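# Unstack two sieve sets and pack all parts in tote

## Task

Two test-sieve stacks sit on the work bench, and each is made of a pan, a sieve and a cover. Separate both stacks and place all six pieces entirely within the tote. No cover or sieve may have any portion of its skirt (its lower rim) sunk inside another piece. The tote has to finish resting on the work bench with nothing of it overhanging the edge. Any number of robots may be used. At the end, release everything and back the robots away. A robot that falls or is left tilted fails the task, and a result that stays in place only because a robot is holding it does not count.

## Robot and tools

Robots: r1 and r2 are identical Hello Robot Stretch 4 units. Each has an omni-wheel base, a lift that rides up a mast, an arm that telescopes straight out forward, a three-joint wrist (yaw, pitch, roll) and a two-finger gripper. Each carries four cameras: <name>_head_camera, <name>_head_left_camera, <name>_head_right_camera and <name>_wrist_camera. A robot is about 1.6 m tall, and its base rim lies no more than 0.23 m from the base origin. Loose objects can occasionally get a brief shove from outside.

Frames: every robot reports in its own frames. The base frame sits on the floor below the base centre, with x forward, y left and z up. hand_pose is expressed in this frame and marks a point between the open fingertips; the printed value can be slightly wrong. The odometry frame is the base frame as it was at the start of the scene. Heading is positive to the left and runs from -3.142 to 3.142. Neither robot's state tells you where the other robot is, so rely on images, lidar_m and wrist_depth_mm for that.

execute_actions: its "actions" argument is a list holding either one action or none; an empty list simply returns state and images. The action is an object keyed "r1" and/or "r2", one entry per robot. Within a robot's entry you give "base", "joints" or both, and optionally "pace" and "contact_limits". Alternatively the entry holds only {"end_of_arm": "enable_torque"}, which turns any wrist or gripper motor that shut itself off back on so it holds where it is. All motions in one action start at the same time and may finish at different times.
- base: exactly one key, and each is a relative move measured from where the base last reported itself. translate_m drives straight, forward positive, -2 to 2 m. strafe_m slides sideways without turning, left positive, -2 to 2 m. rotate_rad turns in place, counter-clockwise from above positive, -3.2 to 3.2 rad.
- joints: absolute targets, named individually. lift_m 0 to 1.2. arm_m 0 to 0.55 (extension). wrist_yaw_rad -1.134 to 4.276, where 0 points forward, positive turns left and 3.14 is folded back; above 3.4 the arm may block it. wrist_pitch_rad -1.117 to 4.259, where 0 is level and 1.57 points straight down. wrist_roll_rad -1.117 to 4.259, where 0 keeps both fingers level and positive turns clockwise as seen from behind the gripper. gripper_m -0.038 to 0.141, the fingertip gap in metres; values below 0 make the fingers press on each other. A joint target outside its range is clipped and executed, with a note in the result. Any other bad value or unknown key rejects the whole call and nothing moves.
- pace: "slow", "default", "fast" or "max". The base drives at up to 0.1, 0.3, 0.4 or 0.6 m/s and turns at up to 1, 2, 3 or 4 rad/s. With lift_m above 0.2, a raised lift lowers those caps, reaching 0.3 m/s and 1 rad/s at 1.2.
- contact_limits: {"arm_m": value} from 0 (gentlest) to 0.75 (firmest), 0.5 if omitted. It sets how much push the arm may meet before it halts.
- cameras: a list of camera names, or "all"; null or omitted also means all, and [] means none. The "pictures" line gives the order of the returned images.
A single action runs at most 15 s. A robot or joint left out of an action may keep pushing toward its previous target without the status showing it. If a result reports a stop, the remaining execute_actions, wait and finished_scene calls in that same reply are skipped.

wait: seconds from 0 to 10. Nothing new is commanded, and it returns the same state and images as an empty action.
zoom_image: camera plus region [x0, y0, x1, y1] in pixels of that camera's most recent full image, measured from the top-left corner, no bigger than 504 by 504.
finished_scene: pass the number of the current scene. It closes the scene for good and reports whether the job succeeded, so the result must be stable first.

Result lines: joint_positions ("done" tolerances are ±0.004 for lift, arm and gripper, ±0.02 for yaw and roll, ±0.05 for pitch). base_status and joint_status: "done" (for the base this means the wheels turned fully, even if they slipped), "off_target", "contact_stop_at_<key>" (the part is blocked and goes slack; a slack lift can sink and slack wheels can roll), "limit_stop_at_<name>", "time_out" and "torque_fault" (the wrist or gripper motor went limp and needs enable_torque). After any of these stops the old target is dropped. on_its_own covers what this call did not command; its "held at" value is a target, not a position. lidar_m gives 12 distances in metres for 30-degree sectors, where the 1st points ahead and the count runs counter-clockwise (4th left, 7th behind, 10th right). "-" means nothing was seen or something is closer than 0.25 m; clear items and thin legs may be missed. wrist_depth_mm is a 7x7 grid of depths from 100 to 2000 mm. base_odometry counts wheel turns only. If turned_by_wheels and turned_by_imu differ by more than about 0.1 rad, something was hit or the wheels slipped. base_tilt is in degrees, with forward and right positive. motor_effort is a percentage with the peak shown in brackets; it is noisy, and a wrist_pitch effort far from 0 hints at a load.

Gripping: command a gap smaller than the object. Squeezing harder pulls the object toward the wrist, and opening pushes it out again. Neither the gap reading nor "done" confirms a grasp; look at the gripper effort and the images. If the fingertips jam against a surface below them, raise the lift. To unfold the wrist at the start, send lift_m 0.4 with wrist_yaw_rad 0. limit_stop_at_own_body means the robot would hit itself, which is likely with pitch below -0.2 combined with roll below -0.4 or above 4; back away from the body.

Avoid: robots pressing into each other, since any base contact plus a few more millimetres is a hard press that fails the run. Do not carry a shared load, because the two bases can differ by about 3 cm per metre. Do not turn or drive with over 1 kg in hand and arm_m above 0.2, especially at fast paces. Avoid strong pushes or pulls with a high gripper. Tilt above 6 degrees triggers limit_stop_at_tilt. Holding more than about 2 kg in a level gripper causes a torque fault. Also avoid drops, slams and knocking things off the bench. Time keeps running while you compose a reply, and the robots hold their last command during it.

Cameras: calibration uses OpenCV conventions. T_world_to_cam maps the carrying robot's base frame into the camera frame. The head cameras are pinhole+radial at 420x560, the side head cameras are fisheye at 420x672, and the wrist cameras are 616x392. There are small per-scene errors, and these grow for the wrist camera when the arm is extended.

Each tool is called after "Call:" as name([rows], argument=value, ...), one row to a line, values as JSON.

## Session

Call:
execute_actions(actions=[])

Scene clock: 0.00 s.
r1.base_odometry: x=+0.000 y=+0.000 heading=+0.000 (m, m, rad; r1's odometry frame)
r1.turned_by_wheels: +0.000 (rad since the last result)
r1.turned_by_imu: +0.000 (rad since the last result)
r1.base_tilt: forward=+0.7 right=-0.1 (deg)
r1.lidar_m: 3.15 1.17 0.85 0.81 0.86 1.20 2.97 3.09 4.07 3.88 1.32 1.65
r1.base_status: not commanded
r1.joint_positions: lift_m=+0.293 arm_m=-0.002 wrist_yaw_rad=+3.038 wrist_pitch_rad=+0.002 wrist_roll_rad=+0.018 gripper_m=+0.057
r1.joint_status: not commanded
r1.motor_effort: lift_m=+21 arm_m=+0 wrist_yaw_rad=+0 wrist_pitch_rad=-6 wrist_roll_rad=+0 gripper_m=+0 wheel_0=+0 wheel_1=-1 wheel_2=+0 (%)
r1.hand_pose: x=-0.1094 y=+0.1168 z=+0.4710 quat_wxyz=(+0.052, -0.001, +0.009, +0.999) (m; r1's base frame)
r1.wrist_depth_mm: - 142 - - - 1336 960 / - 140 - - - 1336 931 / - 139 251 - - 1308 946 / 129 142 - - - 1308 946 / - - - - - 1281 917 / 1499 1618 193 1708 202 1281 904 / 1078 1060 1182 121 1138 1060 917
r2.base_odometry: x=+0.000 y=+0.000 heading=+0.000 (m, m, rad; r2's odometry frame)
r2.turned_by_wheels: +0.000 (rad since the last result)
r2.turned_by_imu: +0.000 (rad since the last result)
r2.base_tilt: forward=-0.1 right=+0.3 (deg)
r2.lidar_m: 3.61 0.98 1.20 5.54 1.71 1.20 1.12 1.15 1.52 3.23 3.31 3.86
r2.base_status: not commanded
r2.joint_positions: lift_m=+0.193 arm_m=+0.001 wrist_yaw_rad=+3.080 wrist_pitch_rad=+0.020 wrist_roll_rad=-0.011 gripper_m=+0.057
r2.joint_status: not commanded
r2.motor_effort: lift_m=+19 arm_m=-1 wrist_yaw_rad=-2 wrist_pitch_rad=-6 wrist_roll_rad=-2 gripper_m=+0 wheel_0=+0 wheel_1=-1 wheel_2=+1 (%)
r2.hand_pose: x=-0.1110 y=+0.1051 z=+0.3653 quat_wxyz=(+0.031, -0.010, -0.005, +0.999) (m; r2's base frame)
r2.wrist_depth_mm: 135 137 1182 1205 1281 1336 1366 / - 138 1205 1229 1281 1336 1430 / 107 138 1182 1229 1281 1366 1397 / 128 151 1205 1255 1281 1366 1397 / 1118 1160 1205 1255 1281 1336 1397 / 1098 1138 195 1205 198 1138 1098 / 904 820 904 - 866 778 798
pictures: r1_head_camera, r1_head_left_camera, r1_head_right_camera, r1_wrist_camera, r2_head_camera, r2_head_left_camera, r2_head_right_camera, r2_wrist_camera
camera_calibration (this result's frames):
r1_wrist_camera: T_world_to_cam=[[0.091567, 0.995754, 0.00943759, -0.10399], [0.0130548, 0.00827622, -0.999881, 0.532994], [-0.995713, 0.0916792, -0.0122415, 0.116765], [0, 0, 0, 1]] pos_world=[0.118828, 0.0884324, 0.535341]
r2_wrist_camera: T_world_to_cam=[[0.078233, 0.996397, -0.0327417, -0.0842973], [0.0775453, -0.0388248, -0.996233, 0.421418], [-0.993915, 0.0753993, -0.0803033, 0.144893], [0, 0, 0, 1]] pos_world=[0.117927, 0.0894302, 0.428705]
Images, in order (width x height): r1_head_camera 420x560, r1_head_left_camera 420x672, r1_head_right_camera 420x672, r1_wrist_camera 616x392, r2_head_camera 420x560, r2_head_left_camera 420x672, r2_head_right_camera 420x672, r2_wrist_camera 616x392.

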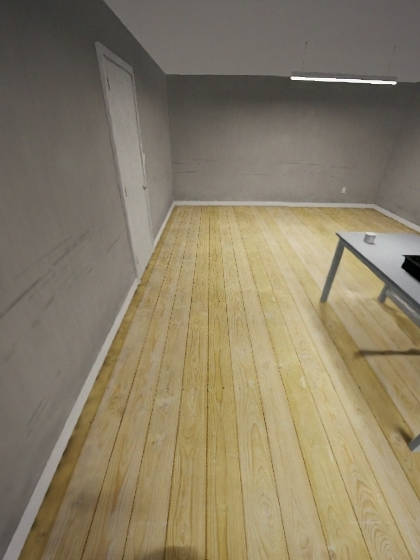

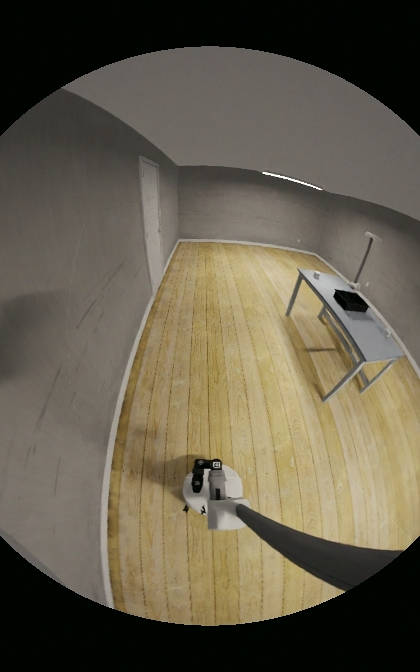

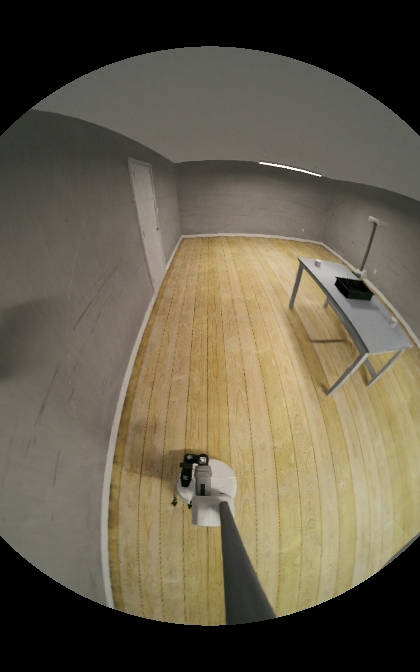

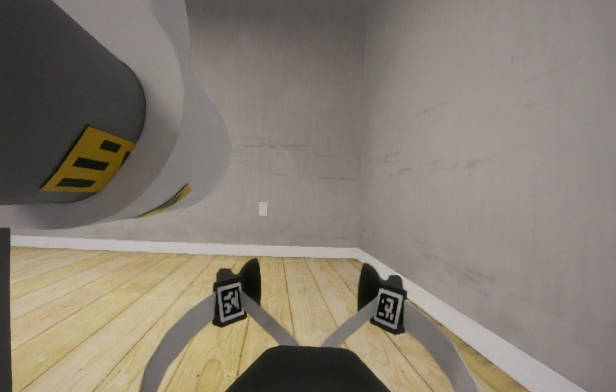

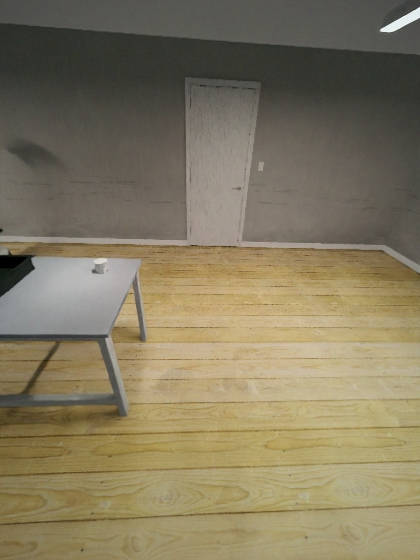

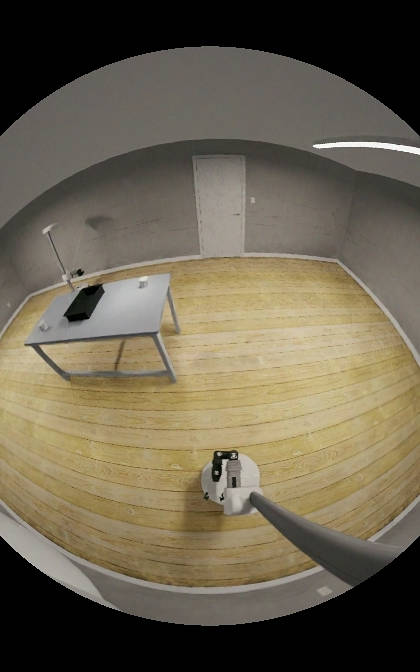

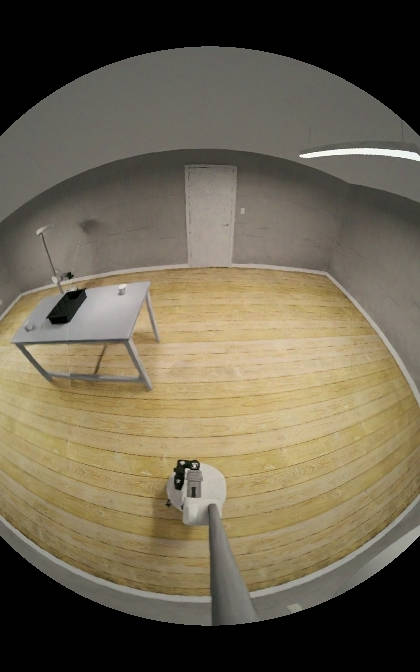

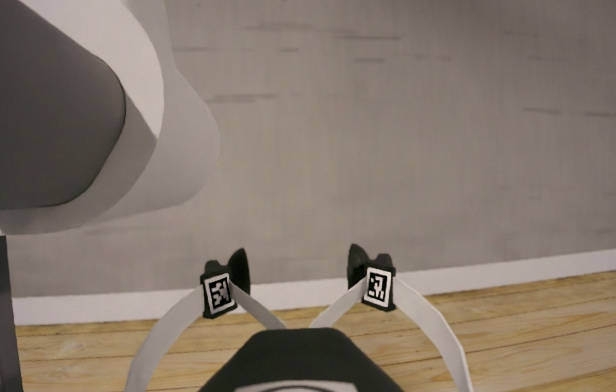

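Call:
execute_actions([
  {"r1":{"base":{"translate_m":2.0},"joints":{"lift_m":1.1,"wrist_yaw_rad":0,"wrist_pitch_rad":1.57,"gripper_m":0.105},"pace":"max"},"r2":{"base":{"strafe_m":1.8},"joints":{"lift_m":1.1,"wrist_yaw_rad":0,"wrist_pitch_rad":1.57,"gripper_m":0.105},"pace":"max"}},
], cameras=[])

Call:
execute_actions([
  {"r1":{"base":{"rotate_rad":-1.56},"pace":"fast"},"r2":{"base":{"rotate_rad":0.06},"pace":"fast"}},
], cameras=["r1_head_camera","r2_head_camera"])

Scene clock: 6.50 s.
r1.base_odometry: x=+2.000 y=+0.001 heading=+0.000 (m, m, rad; r1's odometry frame)
r1.turned_by_wheels: +0.000 (rad since the last result)
r1.turned_by_imu: +0.007 (rad since the last result)
r1.base_tilt: forward=+0.7 right=+0.0 (deg)
r1.lidar_m: 3.14 1.13 0.85 0.81 0.84 1.19 3.54 1.64 1.20 1.14 4.07 3.91
r1.base_status: done
r1.joint_positions: lift_m=+1.100 arm_m=-0.002 wrist_yaw_rad=+0.000 wrist_pitch_rad=+1.570 wrist_roll_rad=+0.018 gripper_m=+0.105
r1.joint_status: all done
r1.motor_effort: lift_m=+22(26) arm_m=+0(0) wrist_yaw_rad=-1(8) wrist_pitch_rad=+1(6) wrist_roll_rad=-1(1) gripper_m=-2(2) wheel_0=+1(11) wheel_1=+0(10) wheel_2=+2(13) (%)
r1.hand_pose: x=+0.1688 y=-0.0874 z=+0.9896 quat_wxyz=(+0.707, +0.006, +0.707, -0.006) (m; r1's base frame)
r1.wrist_depth_mm: 1205 1229 1229 1255 1205 1255 1229 / 1205 1255 1229 1255 1229 1229 1229 / 1229 1281 1229 1205 1229 1255 1229 / 1229 1229 1255 1255 1229 1255 1229 / 1281 1205 991 1008 1255 1205 1229 / 1255 1255 216 1008 198 1229 1255 / 1255 1255 1229 123 1229 1308 1229
r2.base_odometry: x=+0.000 y=+1.800 heading=+0.000 (m, m, rad; r2's odometry frame)
r2.turned_by_wheels: +0.000 (rad since the last result)
r2.turned_by_imu: -0.006 (rad since the last result)
r2.base_tilt: forward=-0.2 right=+0.2 (deg)
r2.lidar_m: 0.74 3.60 3.99 3.74 1.86 1.33 1.25 1.29 1.70 3.89 1.17 0.81
r2.base_status: done
r2.joint_positions: lift_m=+1.100 arm_m=+0.001 wrist_yaw_rad=+0.000 wrist_pitch_rad=+1.570 wrist_roll_rad=-0.011 gripper_m=+0.105
r2.joint_status: all done
r2.motor_effort: lift_m=+20(24) arm_m=+0(1) wrist_yaw_rad=-3(10) wrist_pitch_rad=+0(4) wrist_roll_rad=-2(2) gripper_m=+1(3) wheel_0=+2(17) wheel_1=-3(16) wheel_2=+0(0) (%)
r2.hand_pose: x=+0.1717 y=-0.0874 z=+0.9897 quat_wxyz=(+0.707, -0.004, +0.707, +0.004) (m; r2's base frame)
r2.wrist_depth_mm: 1138 1182 1182 1160 1182 1205 1205 / 1160 1182 1160 1205 1182 1205 1205 / 1182 1205 1160 1205 1205 1205 1205 / 1182 1182 1182 1205 1182 1182 1205 / 1160 1182 991 976 1205 1205 1205 / 1182 1182 991 991 1182 1229 1205 / 1182 1205 1182 - 1229 1205 1229
pictures: none
No camera images: the call's "cameras" was empty. Leave "cameras" out to get every camera's image.

Scene clock: 8.97 s.
r1.base_odometry: x=+2.000 y=+0.001 heading=-1.559 (m, m, rad; r1's odometry frame)
r1.turned_by_wheels: -1.559 (rad since the last result)
r1.turned_by_imu: -1.572 (rad since the last result)
r1.base_tilt: forward=+0.6 right=-0.1 (deg)
r1.lidar_m: 1.15 4.07 3.92 3.03 1.14 0.87 0.83 0.85 1.20 3.46 1.60 1.19
r1.base_status: done
r1.joint_positions: lift_m=+1.100 arm_m=-0.002 wrist_yaw_rad=+0.000 wrist_pitch_rad=+1.570 wrist_roll_rad=+0.018 gripper_m=+0.105
r1.joint_status: not commanded
r1.motor_effort: lift_m=+22(22) arm_m=+0(0) wrist_yaw_rad=-1(1) wrist_pitch_rad=+0(1) wrist_roll_rad=-1(1) gripper_m=+0(0) wheel_0=+3(10) wheel_1=+2(9) wheel_2=+4(8) (%)
r1.hand_pose: x=+0.1688 y=-0.0874 z=+0.9896 quat_wxyz=(+0.707, +0.006, +0.707, -0.006) (m; r1's base frame)
r1.wrist_depth_mm: 1229 1205 1255 1229 1205 1229 1205 / 1229 1229 1255 1255 1229 1229 1205 / 1229 1255 1229 1229 1205 1229 1229 / 1205 1229 1205 1255 1229 1229 1229 / 1255 1229 1025 991 1229 1255 1255 / 1229 1229 216 1025 200 1205 1205 / 1229 1229 1255 122 1229 1229 1229
r2.base_odometry: x=+0.000 y=+1.800 heading=+0.059 (m, m, rad; r2's odometry frame)
r2.turned_by_wheels: +0.059 (rad since the last result)
r2.turned_by_imu: +0.059 (rad since the last result)
r2.base_tilt: forward=-0.1 right=+0.4 (deg)
r2.lidar_m: 0.75 3.64 3.91 3.75 1.77 1.32 1.23 1.30 1.78 4.68 1.10 0.80
r2.base_status: done
r2.joint_positions: lift_m=+1.100 arm_m=+0.001 wrist_yaw_rad=+0.000 wrist_pitch_rad=+1.570 wrist_roll_rad=-0.011 gripper_m=+0.105
r2.joint_status: not commanded
r2.motor_effort: lift_m=+20(20) arm_m=-1(1) wrist_yaw_rad=-3(3) wrist_pitch_rad=+0(1) wrist_roll_rad=-1(2) gripper_m=+0(1) wheel_0=-5(6) wheel_1=-3(8) wheel_2=-2(8) (%)
r2.hand_pose: x=+0.1717 y=-0.0874 z=+0.9897 quat_wxyz=(+0.707, -0.004, +0.707, +0.004) (m; r2's base frame)
r2.wrist_depth_mm: 1160 1160 1160 1205 1182 1182 1205 / 1182 1182 1182 1182 1182 1182 1182 / 1160 1182 1182 1182 1205 1205 1205 / 1182 1182 1182 1182 1182 1182 1205 / 1182 1160 991 991 1205 1229 1205 / 1205 1182 976 991 1205 1205 1205 / 1205 1182 1205 - 1229 1229 1229
pictures: r1_head_camera, r2_head_camera
Images, in order (width x height): r1_head_camera 420x560, r2_head_camera 420x560.

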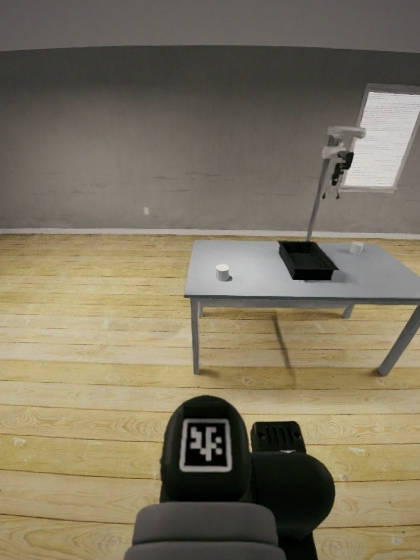

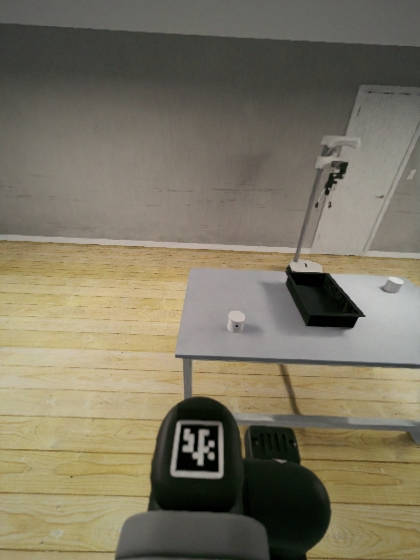

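Call:
execute_actions([
  {"r1":{"base":{"translate_m":0.84},"joints":{"arm_m":0.3,"lift_m":1.05},"pace":"fast"},"r2":{"base":{"translate_m":0.45},"joints":{"arm_m":0.3,"lift_m":1.05},"pace":"fast"}},
], cameras=["r1_wrist_camera","r2_wrist_camera","r1_head_right_camera","r2_head_right_camera"])

Scene clock: 13.63 s.
r1.base_odometry: x=+2.010 y=-0.839 heading=-1.559 (m, m, rad; r1's odometry frame)
r1.turned_by_wheels: +0.000 (rad since the last result)
r1.turned_by_imu: +0.003 (rad since the last result)
r1.base_tilt: forward=+0.6 right=-0.1 (deg)
r1.lidar_m: 0.32 0.35 3.89 3.77 2.35 1.71 1.66 1.73 2.39 1.18 0.46 0.32
r1.base_status: done
r1.joint_positions: lift_m=+1.050 arm_m=+0.299 wrist_yaw_rad=+0.000 wrist_pitch_rad=+1.570 wrist_roll_rad=+0.018 gripper_m=+0.105
r1.joint_status: all done
r1.motor_effort: lift_m=+18(21) arm_m=+6(8) wrist_yaw_rad=-2(0) wrist_pitch_rad=+1(0) wrist_roll_rad=+0(0) gripper_m=+0(0) wheel_0=+3(14) wheel_1=+2(6) wheel_2=-2(14) (%)
r1.hand_pose: x=+0.4701 y=-0.0874 z=+0.9399 quat_wxyz=(+0.707, +0.006, +0.707, -0.006) (m; r1's base frame)
r1.wrist_depth_mm: 1182 788 402 404 402 402 402 / 1205 407 404 404 404 402 404 / 1205 407 404 404 407 402 402 / 1205 402 402 330 404 402 402 / 1182 404 407 404 402 404 404 / 1182 404 216 404 199 407 402 / 1205 1160 407 122 404 404 402
r2.base_odometry: x=+0.449 y=+1.827 heading=+0.059 (m, m, rad; r2's odometry frame)
r2.turned_by_wheels: +0.000 (rad since the last result)
r2.turned_by_imu: +0.000 (rad since the last result)
r2.base_tilt: forward=-0.1 right=+0.3 (deg)
r2.lidar_m: 0.28 0.31 3.90 3.75 2.47 1.77 1.70 1.77 2.43 1.23 0.44 0.32
r2.base_status: done
r2.joint_positions: lift_m=+1.050 arm_m=+0.299 wrist_yaw_rad=+0.000 wrist_pitch_rad=+1.570 wrist_roll_rad=-0.011 gripper_m=+0.105
r2.joint_status: all done
r2.motor_effort: lift_m=+17(18) arm_m=+6(6) wrist_yaw_rad=-3(2) wrist_pitch_rad=+1(1) wrist_roll_rad=-1(2) gripper_m=-3(0) wheel_0=+3(8) wheel_1=+4(8) wheel_2=-2(11) (%)
r2.hand_pose: x=+0.4702 y=-0.0874 z=+0.9399 quat_wxyz=(+0.707, -0.004, +0.707, +0.004) (m; r2's base frame)
r2.wrist_depth_mm: 1118 392 397 397 397 402 404 / 1118 394 397 399 399 402 404 / 1118 397 397 399 402 404 404 / 1138 397 399 399 399 407 407 / 1118 397 399 402 330 404 407 / 1118 399 404 402 404 407 410 / 1138 399 402 - 410 413 413
pictures: r1_head_right_camera, r1_wrist_camera, r2_head_right_camera, r2_wrist_camera
camera_calibration (this result's frames):
r1_wrist_camera: T_world_to_cam=[[0.00969064, -0.999881, -0.012009, -0.073909], [-0.999912, -0.00979806, 0.00891894, 0.522328], [-0.00903555, 0.0119215, -0.999888, 1.17573], [0, 0, 0, 1]] pos_world=[0.533622, -0.0827989, 1.17005]
r2_wrist_camera: T_world_to_cam=[[-0.0328359, -0.999336, 0.0158186, -0.0870328], [-0.997681, 0.0337175, 0.0591298, 0.461235], [-0.0596239, -0.0138403, -0.998125, 1.19874], [0, 0, 0, 1]] pos_world=[0.528781, -0.0859357, 1.1706]
Images, in order (width x height): r1_head_right_camera 420x672, r1_wrist_camera 616x392, r2_head_right_camera 420x672, r2_wrist_camera 616x392.

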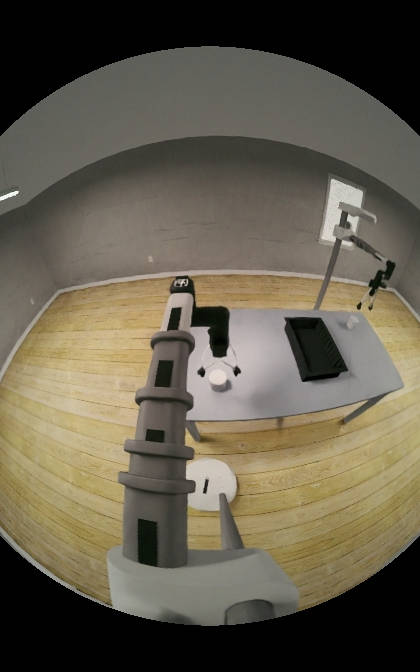

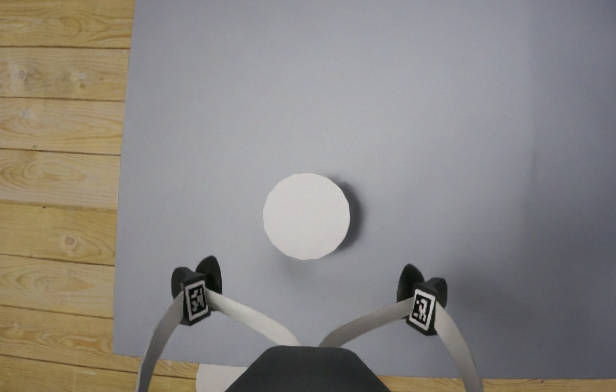

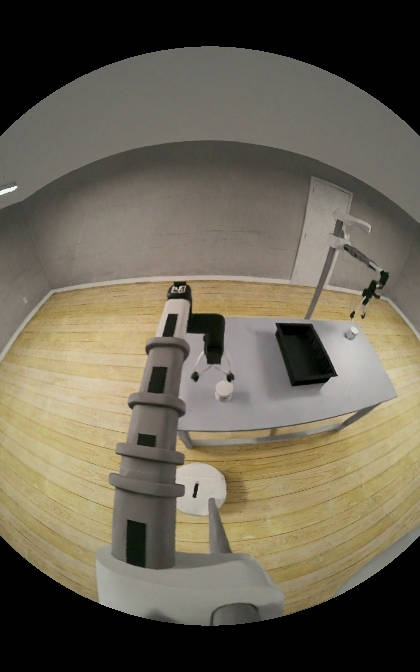

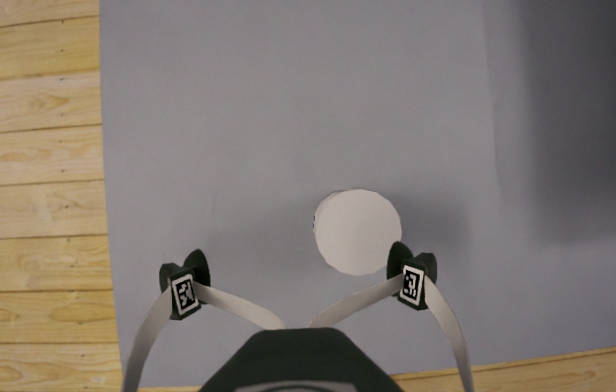

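Call:
execute_actions([
  {"r1":{"joints":{"arm_m":0.341,"lift_m":0.975}},"r2":{"base":{"strafe_m":-0.052},"joints":{"arm_m":0.312,"lift_m":0.975}}},
], cameras=["r1_wrist_camera","r2_wrist_camera"])

Scene clock: 15.53 s.
r1.base_odometry: x=+2.010 y=-0.839 heading=-1.559 (m, m, rad; r1's odometry frame)
r1.turned_by_wheels: +0.000 (rad since the last result)
r1.turned_by_imu: +0.000 (rad since the last result)
r1.base_tilt: forward=+0.7 right=+0.0 (deg)
r1.lidar_m: 0.32 0.34 3.90 3.77 2.34 1.69 1.64 1.73 2.40 1.23 0.45 0.33
r1.base_status: not commanded
r1.joint_positions: lift_m=+0.975 arm_m=+0.340 wrist_yaw_rad=+0.000 wrist_pitch_rad=+1.570 wrist_roll_rad=+0.018 gripper_m=+0.105
r1.joint_status: all done
r1.motor_effort: lift_m=+18(18) arm_m=+7(6) wrist_yaw_rad=+0(1) wrist_pitch_rad=+0(0) wrist_roll_rad=-1(0) gripper_m=-1(2) wheel_0=+3(3) wheel_1=+2(2) wheel_2=-2(2) (%)
r1.hand_pose: x=+0.5110 y=-0.0874 z=+0.8650 quat_wxyz=(+0.707, +0.006, +0.707, -0.006) (m; r1's base frame)
r1.wrist_depth_mm: 1078 329 327 329 329 327 325 / 1118 330 332 327 327 329 327 / 1118 330 329 329 329 329 325 / 1118 330 329 329 327 327 330 / 1138 329 330 256 327 329 327 / 1118 330 216 256 199 329 329 / 1138 330 329 123 330 327 329
r2.base_odometry: x=+0.452 y=+1.775 heading=+0.059 (m, m, rad; r2's odometry frame)
r2.turned_by_wheels: +0.000 (rad since the last result)
r2.turned_by_imu: +0.000 (rad since the last result)
r2.base_tilt: forward=+0.0 right=+0.3 (deg)
r2.lidar_m: 0.29 0.32 3.94 3.78 2.45 1.77 1.70 1.77 2.37 1.23 0.43 0.30
r2.base_status: done
r2.joint_positions: lift_m=+0.975 arm_m=+0.311 wrist_yaw_rad=+0.000 wrist_pitch_rad=+1.570 wrist_roll_rad=-0.011 gripper_m=+0.105
r2.joint_status: all done
r2.motor_effort: lift_m=+16(18) arm_m=+6(7) wrist_yaw_rad=-3(3) wrist_pitch_rad=+0(0) wrist_roll_rad=-2(1) gripper_m=-2(0) wheel_0=+5(12) wheel_1=-3(10) wheel_2=+0(1) (%)
r2.hand_pose: x=+0.4821 y=-0.0874 z=+0.8649 quat_wxyz=(+0.707, -0.004, +0.707, +0.004) (m; r2's base frame)
r2.wrist_depth_mm: 320 320 324 324 327 329 329 / 320 320 324 325 327 327 330 / 320 322 325 327 329 330 330 / 322 324 325 327 329 329 330 / 324 324 325 256 329 332 332 / 324 325 325 256 330 332 334 / 325 327 329 - 332 332 336
pictures: r1_wrist_camera, r2_wrist_camera
camera_calibration (this result's frames):
r1_wrist_camera: T_world_to_cam=[[0.00951896, -0.999883, -0.0120107, -0.0751164], [-0.999912, -0.00962846, 0.0090925, 0.563764], [-0.00920707, 0.0119231, -0.999887, 1.10125], [0, 0, 0, 1]] pos_world=[0.574569, -0.0828097, 1.0951]
r2_wrist_camera: T_world_to_cam=[[-0.0330152, -0.99933, 0.0158216, -0.0853719], [-0.997669, 0.033898, 0.0592205, 0.477475], [-0.0597171, -0.0138295, -0.99812, 1.12468], [0, 0, 0, 1]] pos_world=[0.540706, -0.0859464, 1.09564]
Images, in order (width x height): r1_wrist_camera 616x392, r2_wrist_camera 616x392.

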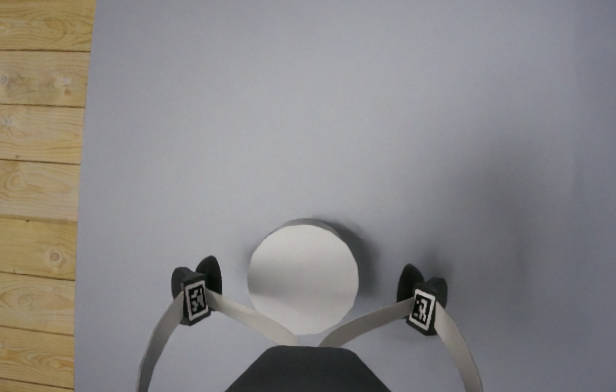

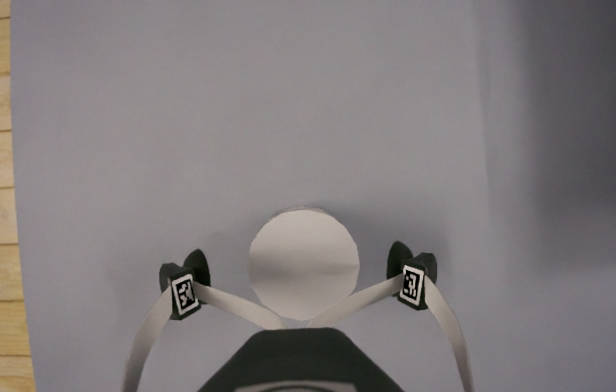

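Call:
execute_actions([
  {"r1":{"base":{"strafe_m":0.006},"joints":{"lift_m":0.94}},"r2":{"base":{"strafe_m":-0.004},"joints":{"arm_m":0.306,"lift_m":0.94}}},
], cameras=[])

Call:
execute_actions([
  {"r1":{"joints":{"gripper_m":0.045}},"r2":{"joints":{"gripper_m":0.045}}},
], cameras=[])

Call:
execute_actions([
  {"r1":{"joints":{"lift_m":0.99}},"r2":{"joints":{"lift_m":0.99}}},
], cameras=[])

Call:
execute_actions([
  {"r1":{"base":{"strafe_m":-0.55},"joints":{"lift_m":1.08},"pace":"fast"},"r2":{"base":{"strafe_m":-0.45},"joints":{"lift_m":1.08},"pace":"fast"}},
], cameras=["r1_wrist_camera","r2_wrist_camera","r1_head_right_camera","r2_head_right_camera"])

Scene clock: 18.17 s.
r1.base_odometry: x=+2.016 y=-0.839 heading=-1.559 (m, m, rad; r1's odometry frame)
r1.turned_by_wheels: +0.000 (rad since the last result)
r1.turned_by_imu: +0.001 (rad since the last result)
r1.base_tilt: forward=+0.7 right=+0.0 (deg)
r1.lidar_m: 0.32 0.33 3.88 3.75 2.32 1.69 1.66 1.72 2.38 1.20 0.44 0.33
r1.base_status: done
r1.joint_positions: lift_m=+0.940 arm_m=+0.340 wrist_yaw_rad=+0.000 wrist_pitch_rad=+1.570 wrist_roll_rad=+0.018 gripper_m=+0.105
r1.joint_status: all done
r1.motor_effort: lift_m=+17(18) arm_m=+7(7) wrist_yaw_rad=-2(0) wrist_pitch_rad=-1(1) wrist_roll_rad=+0(0) gripper_m=+0(0) wheel_0=+0(7) wheel_1=+1(9) wheel_2=+0(3) (%)
r1.hand_pose: x=+0.5110 y=-0.0874 z=+0.8300 quat_wxyz=(+0.707, +0.006, +0.707, -0.006) (m; r1's base frame)
r1.wrist_depth_mm: 1042 294 294 293 293 293 293 / 1098 294 293 293 294 293 293 / 1078 293 293 294 293 293 293 / 1060 294 294 294 294 293 293 / 1060 294 294 220 293 294 293 / 296 294 215 220 199 293 294 / 294 296 296 123 294 293 293
r2.base_odometry: x=+0.453 y=+1.771 heading=+0.059 (m, m, rad; r2's odometry frame)
r2.turned_by_wheels: +0.000 (rad since the last result)
r2.turned_by_imu: -0.001 (rad since the last result)
r2.base_tilt: forward=-0.1 right=+0.2 (deg)
r2.lidar_m: 0.28 0.31 3.96 3.81 2.45 1.76 1.68 1.76 2.38 1.25 0.45 0.32
r2.base_status: done
r2.joint_positions: lift_m=+0.940 arm_m=+0.307 wrist_yaw_rad=+0.000 wrist_pitch_rad=+1.570 wrist_roll_rad=-0.011 gripper_m=+0.105
r2.joint_status: all done
r2.motor_effort: lift_m=+16(17) arm_m=-6(6) wrist_yaw_rad=-2(2) wrist_pitch_rad=+0(0) wrist_roll_rad=-2(2) gripper_m=+1(3) wheel_0=-2(12) wheel_1=+2(9) wheel_2=+0(0) (%)
r2.hand_pose: x=+0.4781 y=-0.0874 z=+0.8299 quat_wxyz=(+0.707, -0.004, +0.707, +0.004) (m; r2's base frame)
r2.wrist_depth_mm: 285 287 289 290 291 293 294 / 286 287 290 290 291 293 296 / 286 289 290 293 294 294 296 / 287 290 291 293 294 296 297 / 289 290 291 221 294 297 298 / 289 291 221 221 296 297 298 / 290 291 293 - 297 298 300
pictures: none
No camera images: the call's "cameras" was empty. Leave "cameras" out to get every camera's image.

Scene clock: 19.60 s.
r1.base_odometry: x=+2.016 y=-0.839 heading=-1.559 (m, m, rad; r1's odometry frame)
r1.turned_by_wheels: +0.000 (rad since the last result)
r1.turned_by_imu: +0.000 (rad since the last result)
r1.base_tilt: forward=+0.7 right=+0.0 (deg)
r1.lidar_m: 0.30 0.35 3.89 3.76 2.33 1.70 1.65 1.74 2.39 1.21 0.45 0.34
r1.base_status: not commanded
r1.joint_positions: lift_m=+0.940 arm_m=+0.340 wrist_yaw_rad=+0.000 wrist_pitch_rad=+1.570 wrist_roll_rad=+0.018 gripper_m=+0.045
r1.joint_status: all done
r1.motor_effort: lift_m=+17(17) arm_m=+6(7) wrist_yaw_rad=-1(1) wrist_pitch_rad=-1(1) wrist_roll_rad=+1(0) gripper_m=-14(11) wheel_0=+0(0) wheel_1=+1(1) wheel_2=+0(0) (%)
r1.hand_pose: x=+0.5110 y=-0.0874 z=+0.8300 quat_wxyz=(+0.707, +0.006, +0.707, -0.006) (m; r1's base frame)
r1.wrist_depth_mm: 1060 293 294 294 293 291 291 / 1060 296 293 293 293 293 291 / 1078 294 293 293 293 291 293 / 1098 294 294 294 293 293 293 / 1060 294 294 220 293 294 293 / 294 294 194 219 199 294 294 / 294 296 296 120 294 293 293
r2.base_odometry: x=+0.453 y=+1.771 heading=+0.059 (m, m, rad; r2's odometry frame)
r2.turned_by_wheels: +0.000 (rad since the last result)
r2.turned_by_imu: +0.000 (rad since the last result)
r2.base_tilt: forward=+0.0 right=+0.3 (deg)
r2.lidar_m: 0.29 0.31 3.95 3.80 2.46 1.78 1.69 1.77 2.39 1.26 0.43 0.31
r2.base_status: not commanded
r2.joint_positions: lift_m=+0.940 arm_m=+0.307 wrist_yaw_rad=+0.000 wrist_pitch_rad=+1.570 wrist_roll_rad=-0.011 gripper_m=+0.045
r2.joint_status: all done
r2.motor_effort: lift_m=+16(16) arm_m=-6(6) wrist_yaw_rad=-2(3) wrist_pitch_rad=+0(0) wrist_roll_rad=-2(1) gripper_m=-16(19) wheel_0=-2(2) wheel_1=+2(2) wheel_2=+0(0) (%)
r2.hand_pose: x=+0.4781 y=-0.0874 z=+0.8299 quat_wxyz=(+0.707, -0.004, +0.707, +0.004) (m; r2's base frame)
r2.wrist_depth_mm: 286 286 289 290 291 293 294 / 286 287 289 290 293 294 294 / 287 289 289 291 293 296 297 / 289 290 291 291 294 296 297 / 289 291 290 220 293 297 298 / 290 291 206 221 211 297 300 / 289 290 293 - 297 298 300
pictures: none
No camera images: the call's "cameras" was empty. Leave "cameras" out to get every camera's image.

Scene clock: 20.70 s.
r1.base_odometry: x=+2.016 y=-0.839 heading=-1.559 (m, m, rad; r1's odometry frame)
r1.turned_by_wheels: +0.000 (rad since the last result)
r1.turned_by_imu: +0.000 (rad since the last result)
r1.base_tilt: forward=+0.7 right=-0.1 (deg)
r1.lidar_m: 0.31 0.32 3.88 3.76 2.33 1.68 1.66 1.72 2.39 1.20 0.45 0.33
r1.base_status: not commanded
r1.joint_positions: lift_m=+0.990 arm_m=+0.340 wrist_yaw_rad=+0.000 wrist_pitch_rad=+1.570 wrist_roll_rad=+0.018 gripper_m=+0.045
r1.joint_status: all done
r1.motor_effort: lift_m=+24(25) arm_m=+6(7) wrist_yaw_rad=+0(0) wrist_pitch_rad=-2(0) wrist_roll_rad=-1(0) gripper_m=-13(13) wheel_0=+0(0) wheel_1=+1(1) wheel_2=+0(0) (%)
r1.hand_pose: x=+0.5110 y=-0.0874 z=+0.8794 quat_wxyz=(+0.707, +0.006, +0.707, -0.006) (m; r1's base frame)
r1.wrist_depth_mm: 1098 343 342 342 343 343 340 / 1118 343 343 342 342 338 340 / 1138 345 343 342 342 342 342 / 1118 345 343 343 343 338 343 / 1118 345 343 220 345 342 343 / 1138 343 194 220 199 343 343 / 1138 345 345 121 343 345 343
r2.base_odometry: x=+0.453 y=+1.771 heading=+0.059 (m, m, rad; r2's odometry frame)
r2.turned_by_wheels: +0.000 (rad since the last result)
r2.turned_by_imu: +0.000 (rad since the last result)
r2.base_tilt: forward=+0.0 right=+0.3 (deg)
r2.lidar_m: 0.28 0.32 3.96 3.81 2.44 1.77 1.71 1.77 2.41 1.24 0.47 0.31
r2.base_status: not commanded
r2.joint_positions: lift_m=+0.990 arm_m=+0.307 wrist_yaw_rad=+0.000 wrist_pitch_rad=+1.570 wrist_roll_rad=-0.011 gripper_m=+0.045
r2.joint_status: all done
r2.motor_effort: lift_m=+21(21) arm_m=-6(6) wrist_yaw_rad=-3(2) wrist_pitch_rad=+0(0) wrist_roll_rad=-2(2) gripper_m=-18(21) wheel_0=-2(2) wheel_1=+2(3) wheel_2=+0(0) (%)
r2.hand_pose: x=+0.4781 y=-0.0874 z=+0.8795 quat_wxyz=(+0.707, -0.004, +0.707, +0.004) (m; r2's base frame)
r2.wrist_depth_mm: 334 334 338 340 340 343 343 / 334 338 336 340 343 343 343 / 336 338 338 342 342 343 347 / 336 338 340 342 343 345 345 / 336 338 340 221 345 345 347 / 338 338 193 221 212 349 349 / 340 340 343 - 347 347 349
pictures: none
No camera images: the call's "cameras" was empty. Leave "cameras" out to get every camera's image.

Scene clock: 23.53 s.
r1.base_odometry: x=+1.466 y=-0.846 heading=-1.559 (m, m, rad; r1's odometry frame)
r1.turned_by_wheels: +0.000 (rad since the last result)
r1.turned_by_imu: +0.001 (rad since the last result)
r1.base_tilt: forward=+0.7 right=-0.1 (deg)
r1.lidar_m: 0.29 0.33 0.48 4.30 2.32 1.74 1.66 1.73 2.42 4.43 0.44 0.32
r1.base_status: done
r1.joint_positions: lift_m=+1.080 arm_m=+0.340 wrist_yaw_rad=+0.000 wrist_pitch_rad=+1.570 wrist_roll_rad=+0.018 gripper_m=+0.045
r1.joint_status: all done
r1.motor_effort: lift_m=+24(27) arm_m=+6(7) wrist_yaw_rad=-1(0) wrist_pitch_rad=+0(0) wrist_roll_rad=+1(0) gripper_m=-12(12) wheel_0=+2(11) wheel_1=-2(11) wheel_2=+0(1) (%)
r1.hand_pose: x=+0.5110 y=-0.0874 z=+0.9695 quat_wxyz=(+0.707, +0.006, +0.707, -0.006) (m; r1's base frame)
r1.wrist_depth_mm: 436 433 436 433 430 433 430 / 436 433 436 430 430 433 430 / 436 436 413 433 433 433 433 / 436 436 427 430 430 430 436 / 436 439 370 220 424 433 436 / 436 439 194 220 199 433 433 / 436 439 436 120 436 436 433
r2.base_odometry: x=+0.479 y=+1.322 heading=+0.060 (m, m, rad; r2's odometry frame)
r2.turned_by_wheels: +0.000 (rad since the last result)
r2.turned_by_imu: +0.000 (rad since the last result)
r2.base_tilt: forward=+0.0 right=+0.4 (deg)
r2.lidar_m: 0.30 0.33 0.44 4.26 2.44 1.76 1.70 1.77 2.38 4.53 0.44 0.33
r2.base_status: done
r2.joint_positions: lift_m=+1.080 arm_m=+0.307 wrist_yaw_rad=+0.000 wrist_pitch_rad=+1.570 wrist_roll_rad=-0.011 gripper_m=+0.045
r2.joint_status: all done
r2.motor_effort: lift_m=+20(22) arm_m=-6(6) wrist_yaw_rad=-3(3) wrist_pitch_rad=+0(0) wrist_roll_rad=-2(1) gripper_m=-19(22) wheel_0=+3(12) wheel_1=-1(12) wheel_2=+0(0) (%)
r2.hand_pose: x=+0.4781 y=-0.0874 z=+0.9696 quat_wxyz=(+0.707, -0.004, +0.707, +0.004) (m; r2's base frame)
r2.wrist_depth_mm: 421 421 421 424 424 433 433 / 421 424 421 424 427 433 436 / 421 424 418 430 430 433 436 / 424 427 382 427 389 436 439 / 427 427 342 220 433 433 442 / 427 430 193 220 211 436 442 / 427 430 430 - 439 1205 1205
pictures: r1_head_right_camera, r1_wrist_camera, r2_head_right_camera, r2_wrist_camera
camera_calibration (this result's frames):
r1_wrist_camera: T_world_to_cam=[[0.00951883, -0.999883, -0.0120108, -0.0738611], [-0.999912, -0.00962848, 0.00910549, 0.562823], [-0.00922006, 0.0119231, -0.999886, 1.20576], [0, 0, 0, 1]] pos_world=[0.574594, -0.0828097, 1.19961]
r2_wrist_camera: T_world_to_cam=[[-0.0330376, -0.999329, 0.0158247, -0.0871512], [-0.997663, 0.0339217, 0.0593144, 0.467233], [-0.0598114, -0.0138281, -0.998114, 1.22897], [0, 0, 0, 1]] pos_world=[0.536768, -0.0859478, 1.20031]
Images, in order (width x height): r1_head_right_camera 420x672, r1_wrist_camera 616x392, r2_head_right_camera 420x672, r2_wrist_camera 616x392.

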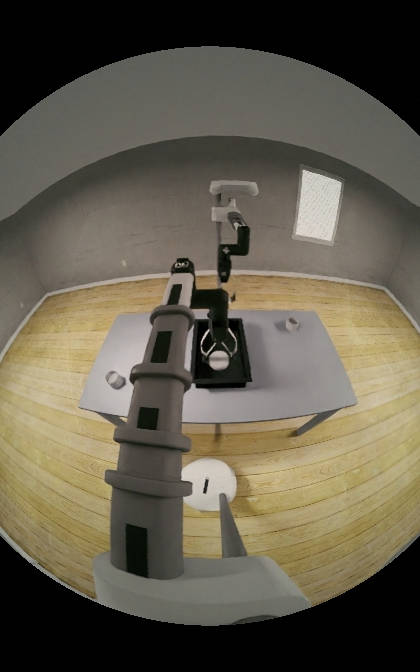

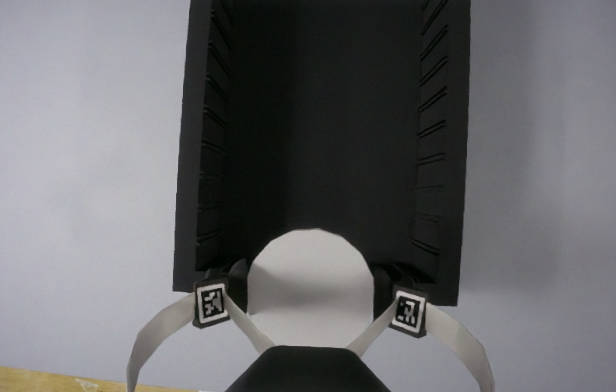

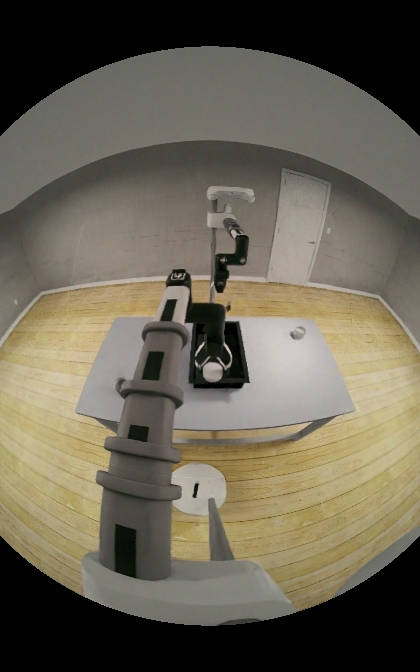

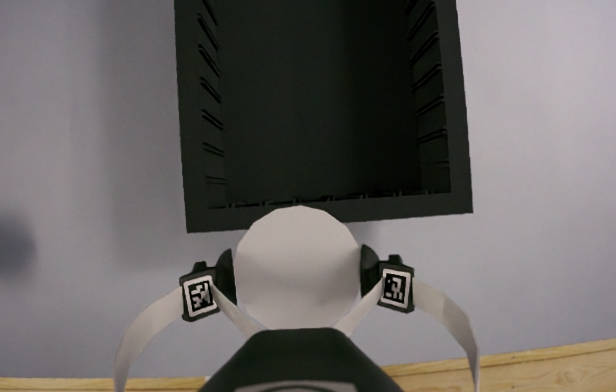

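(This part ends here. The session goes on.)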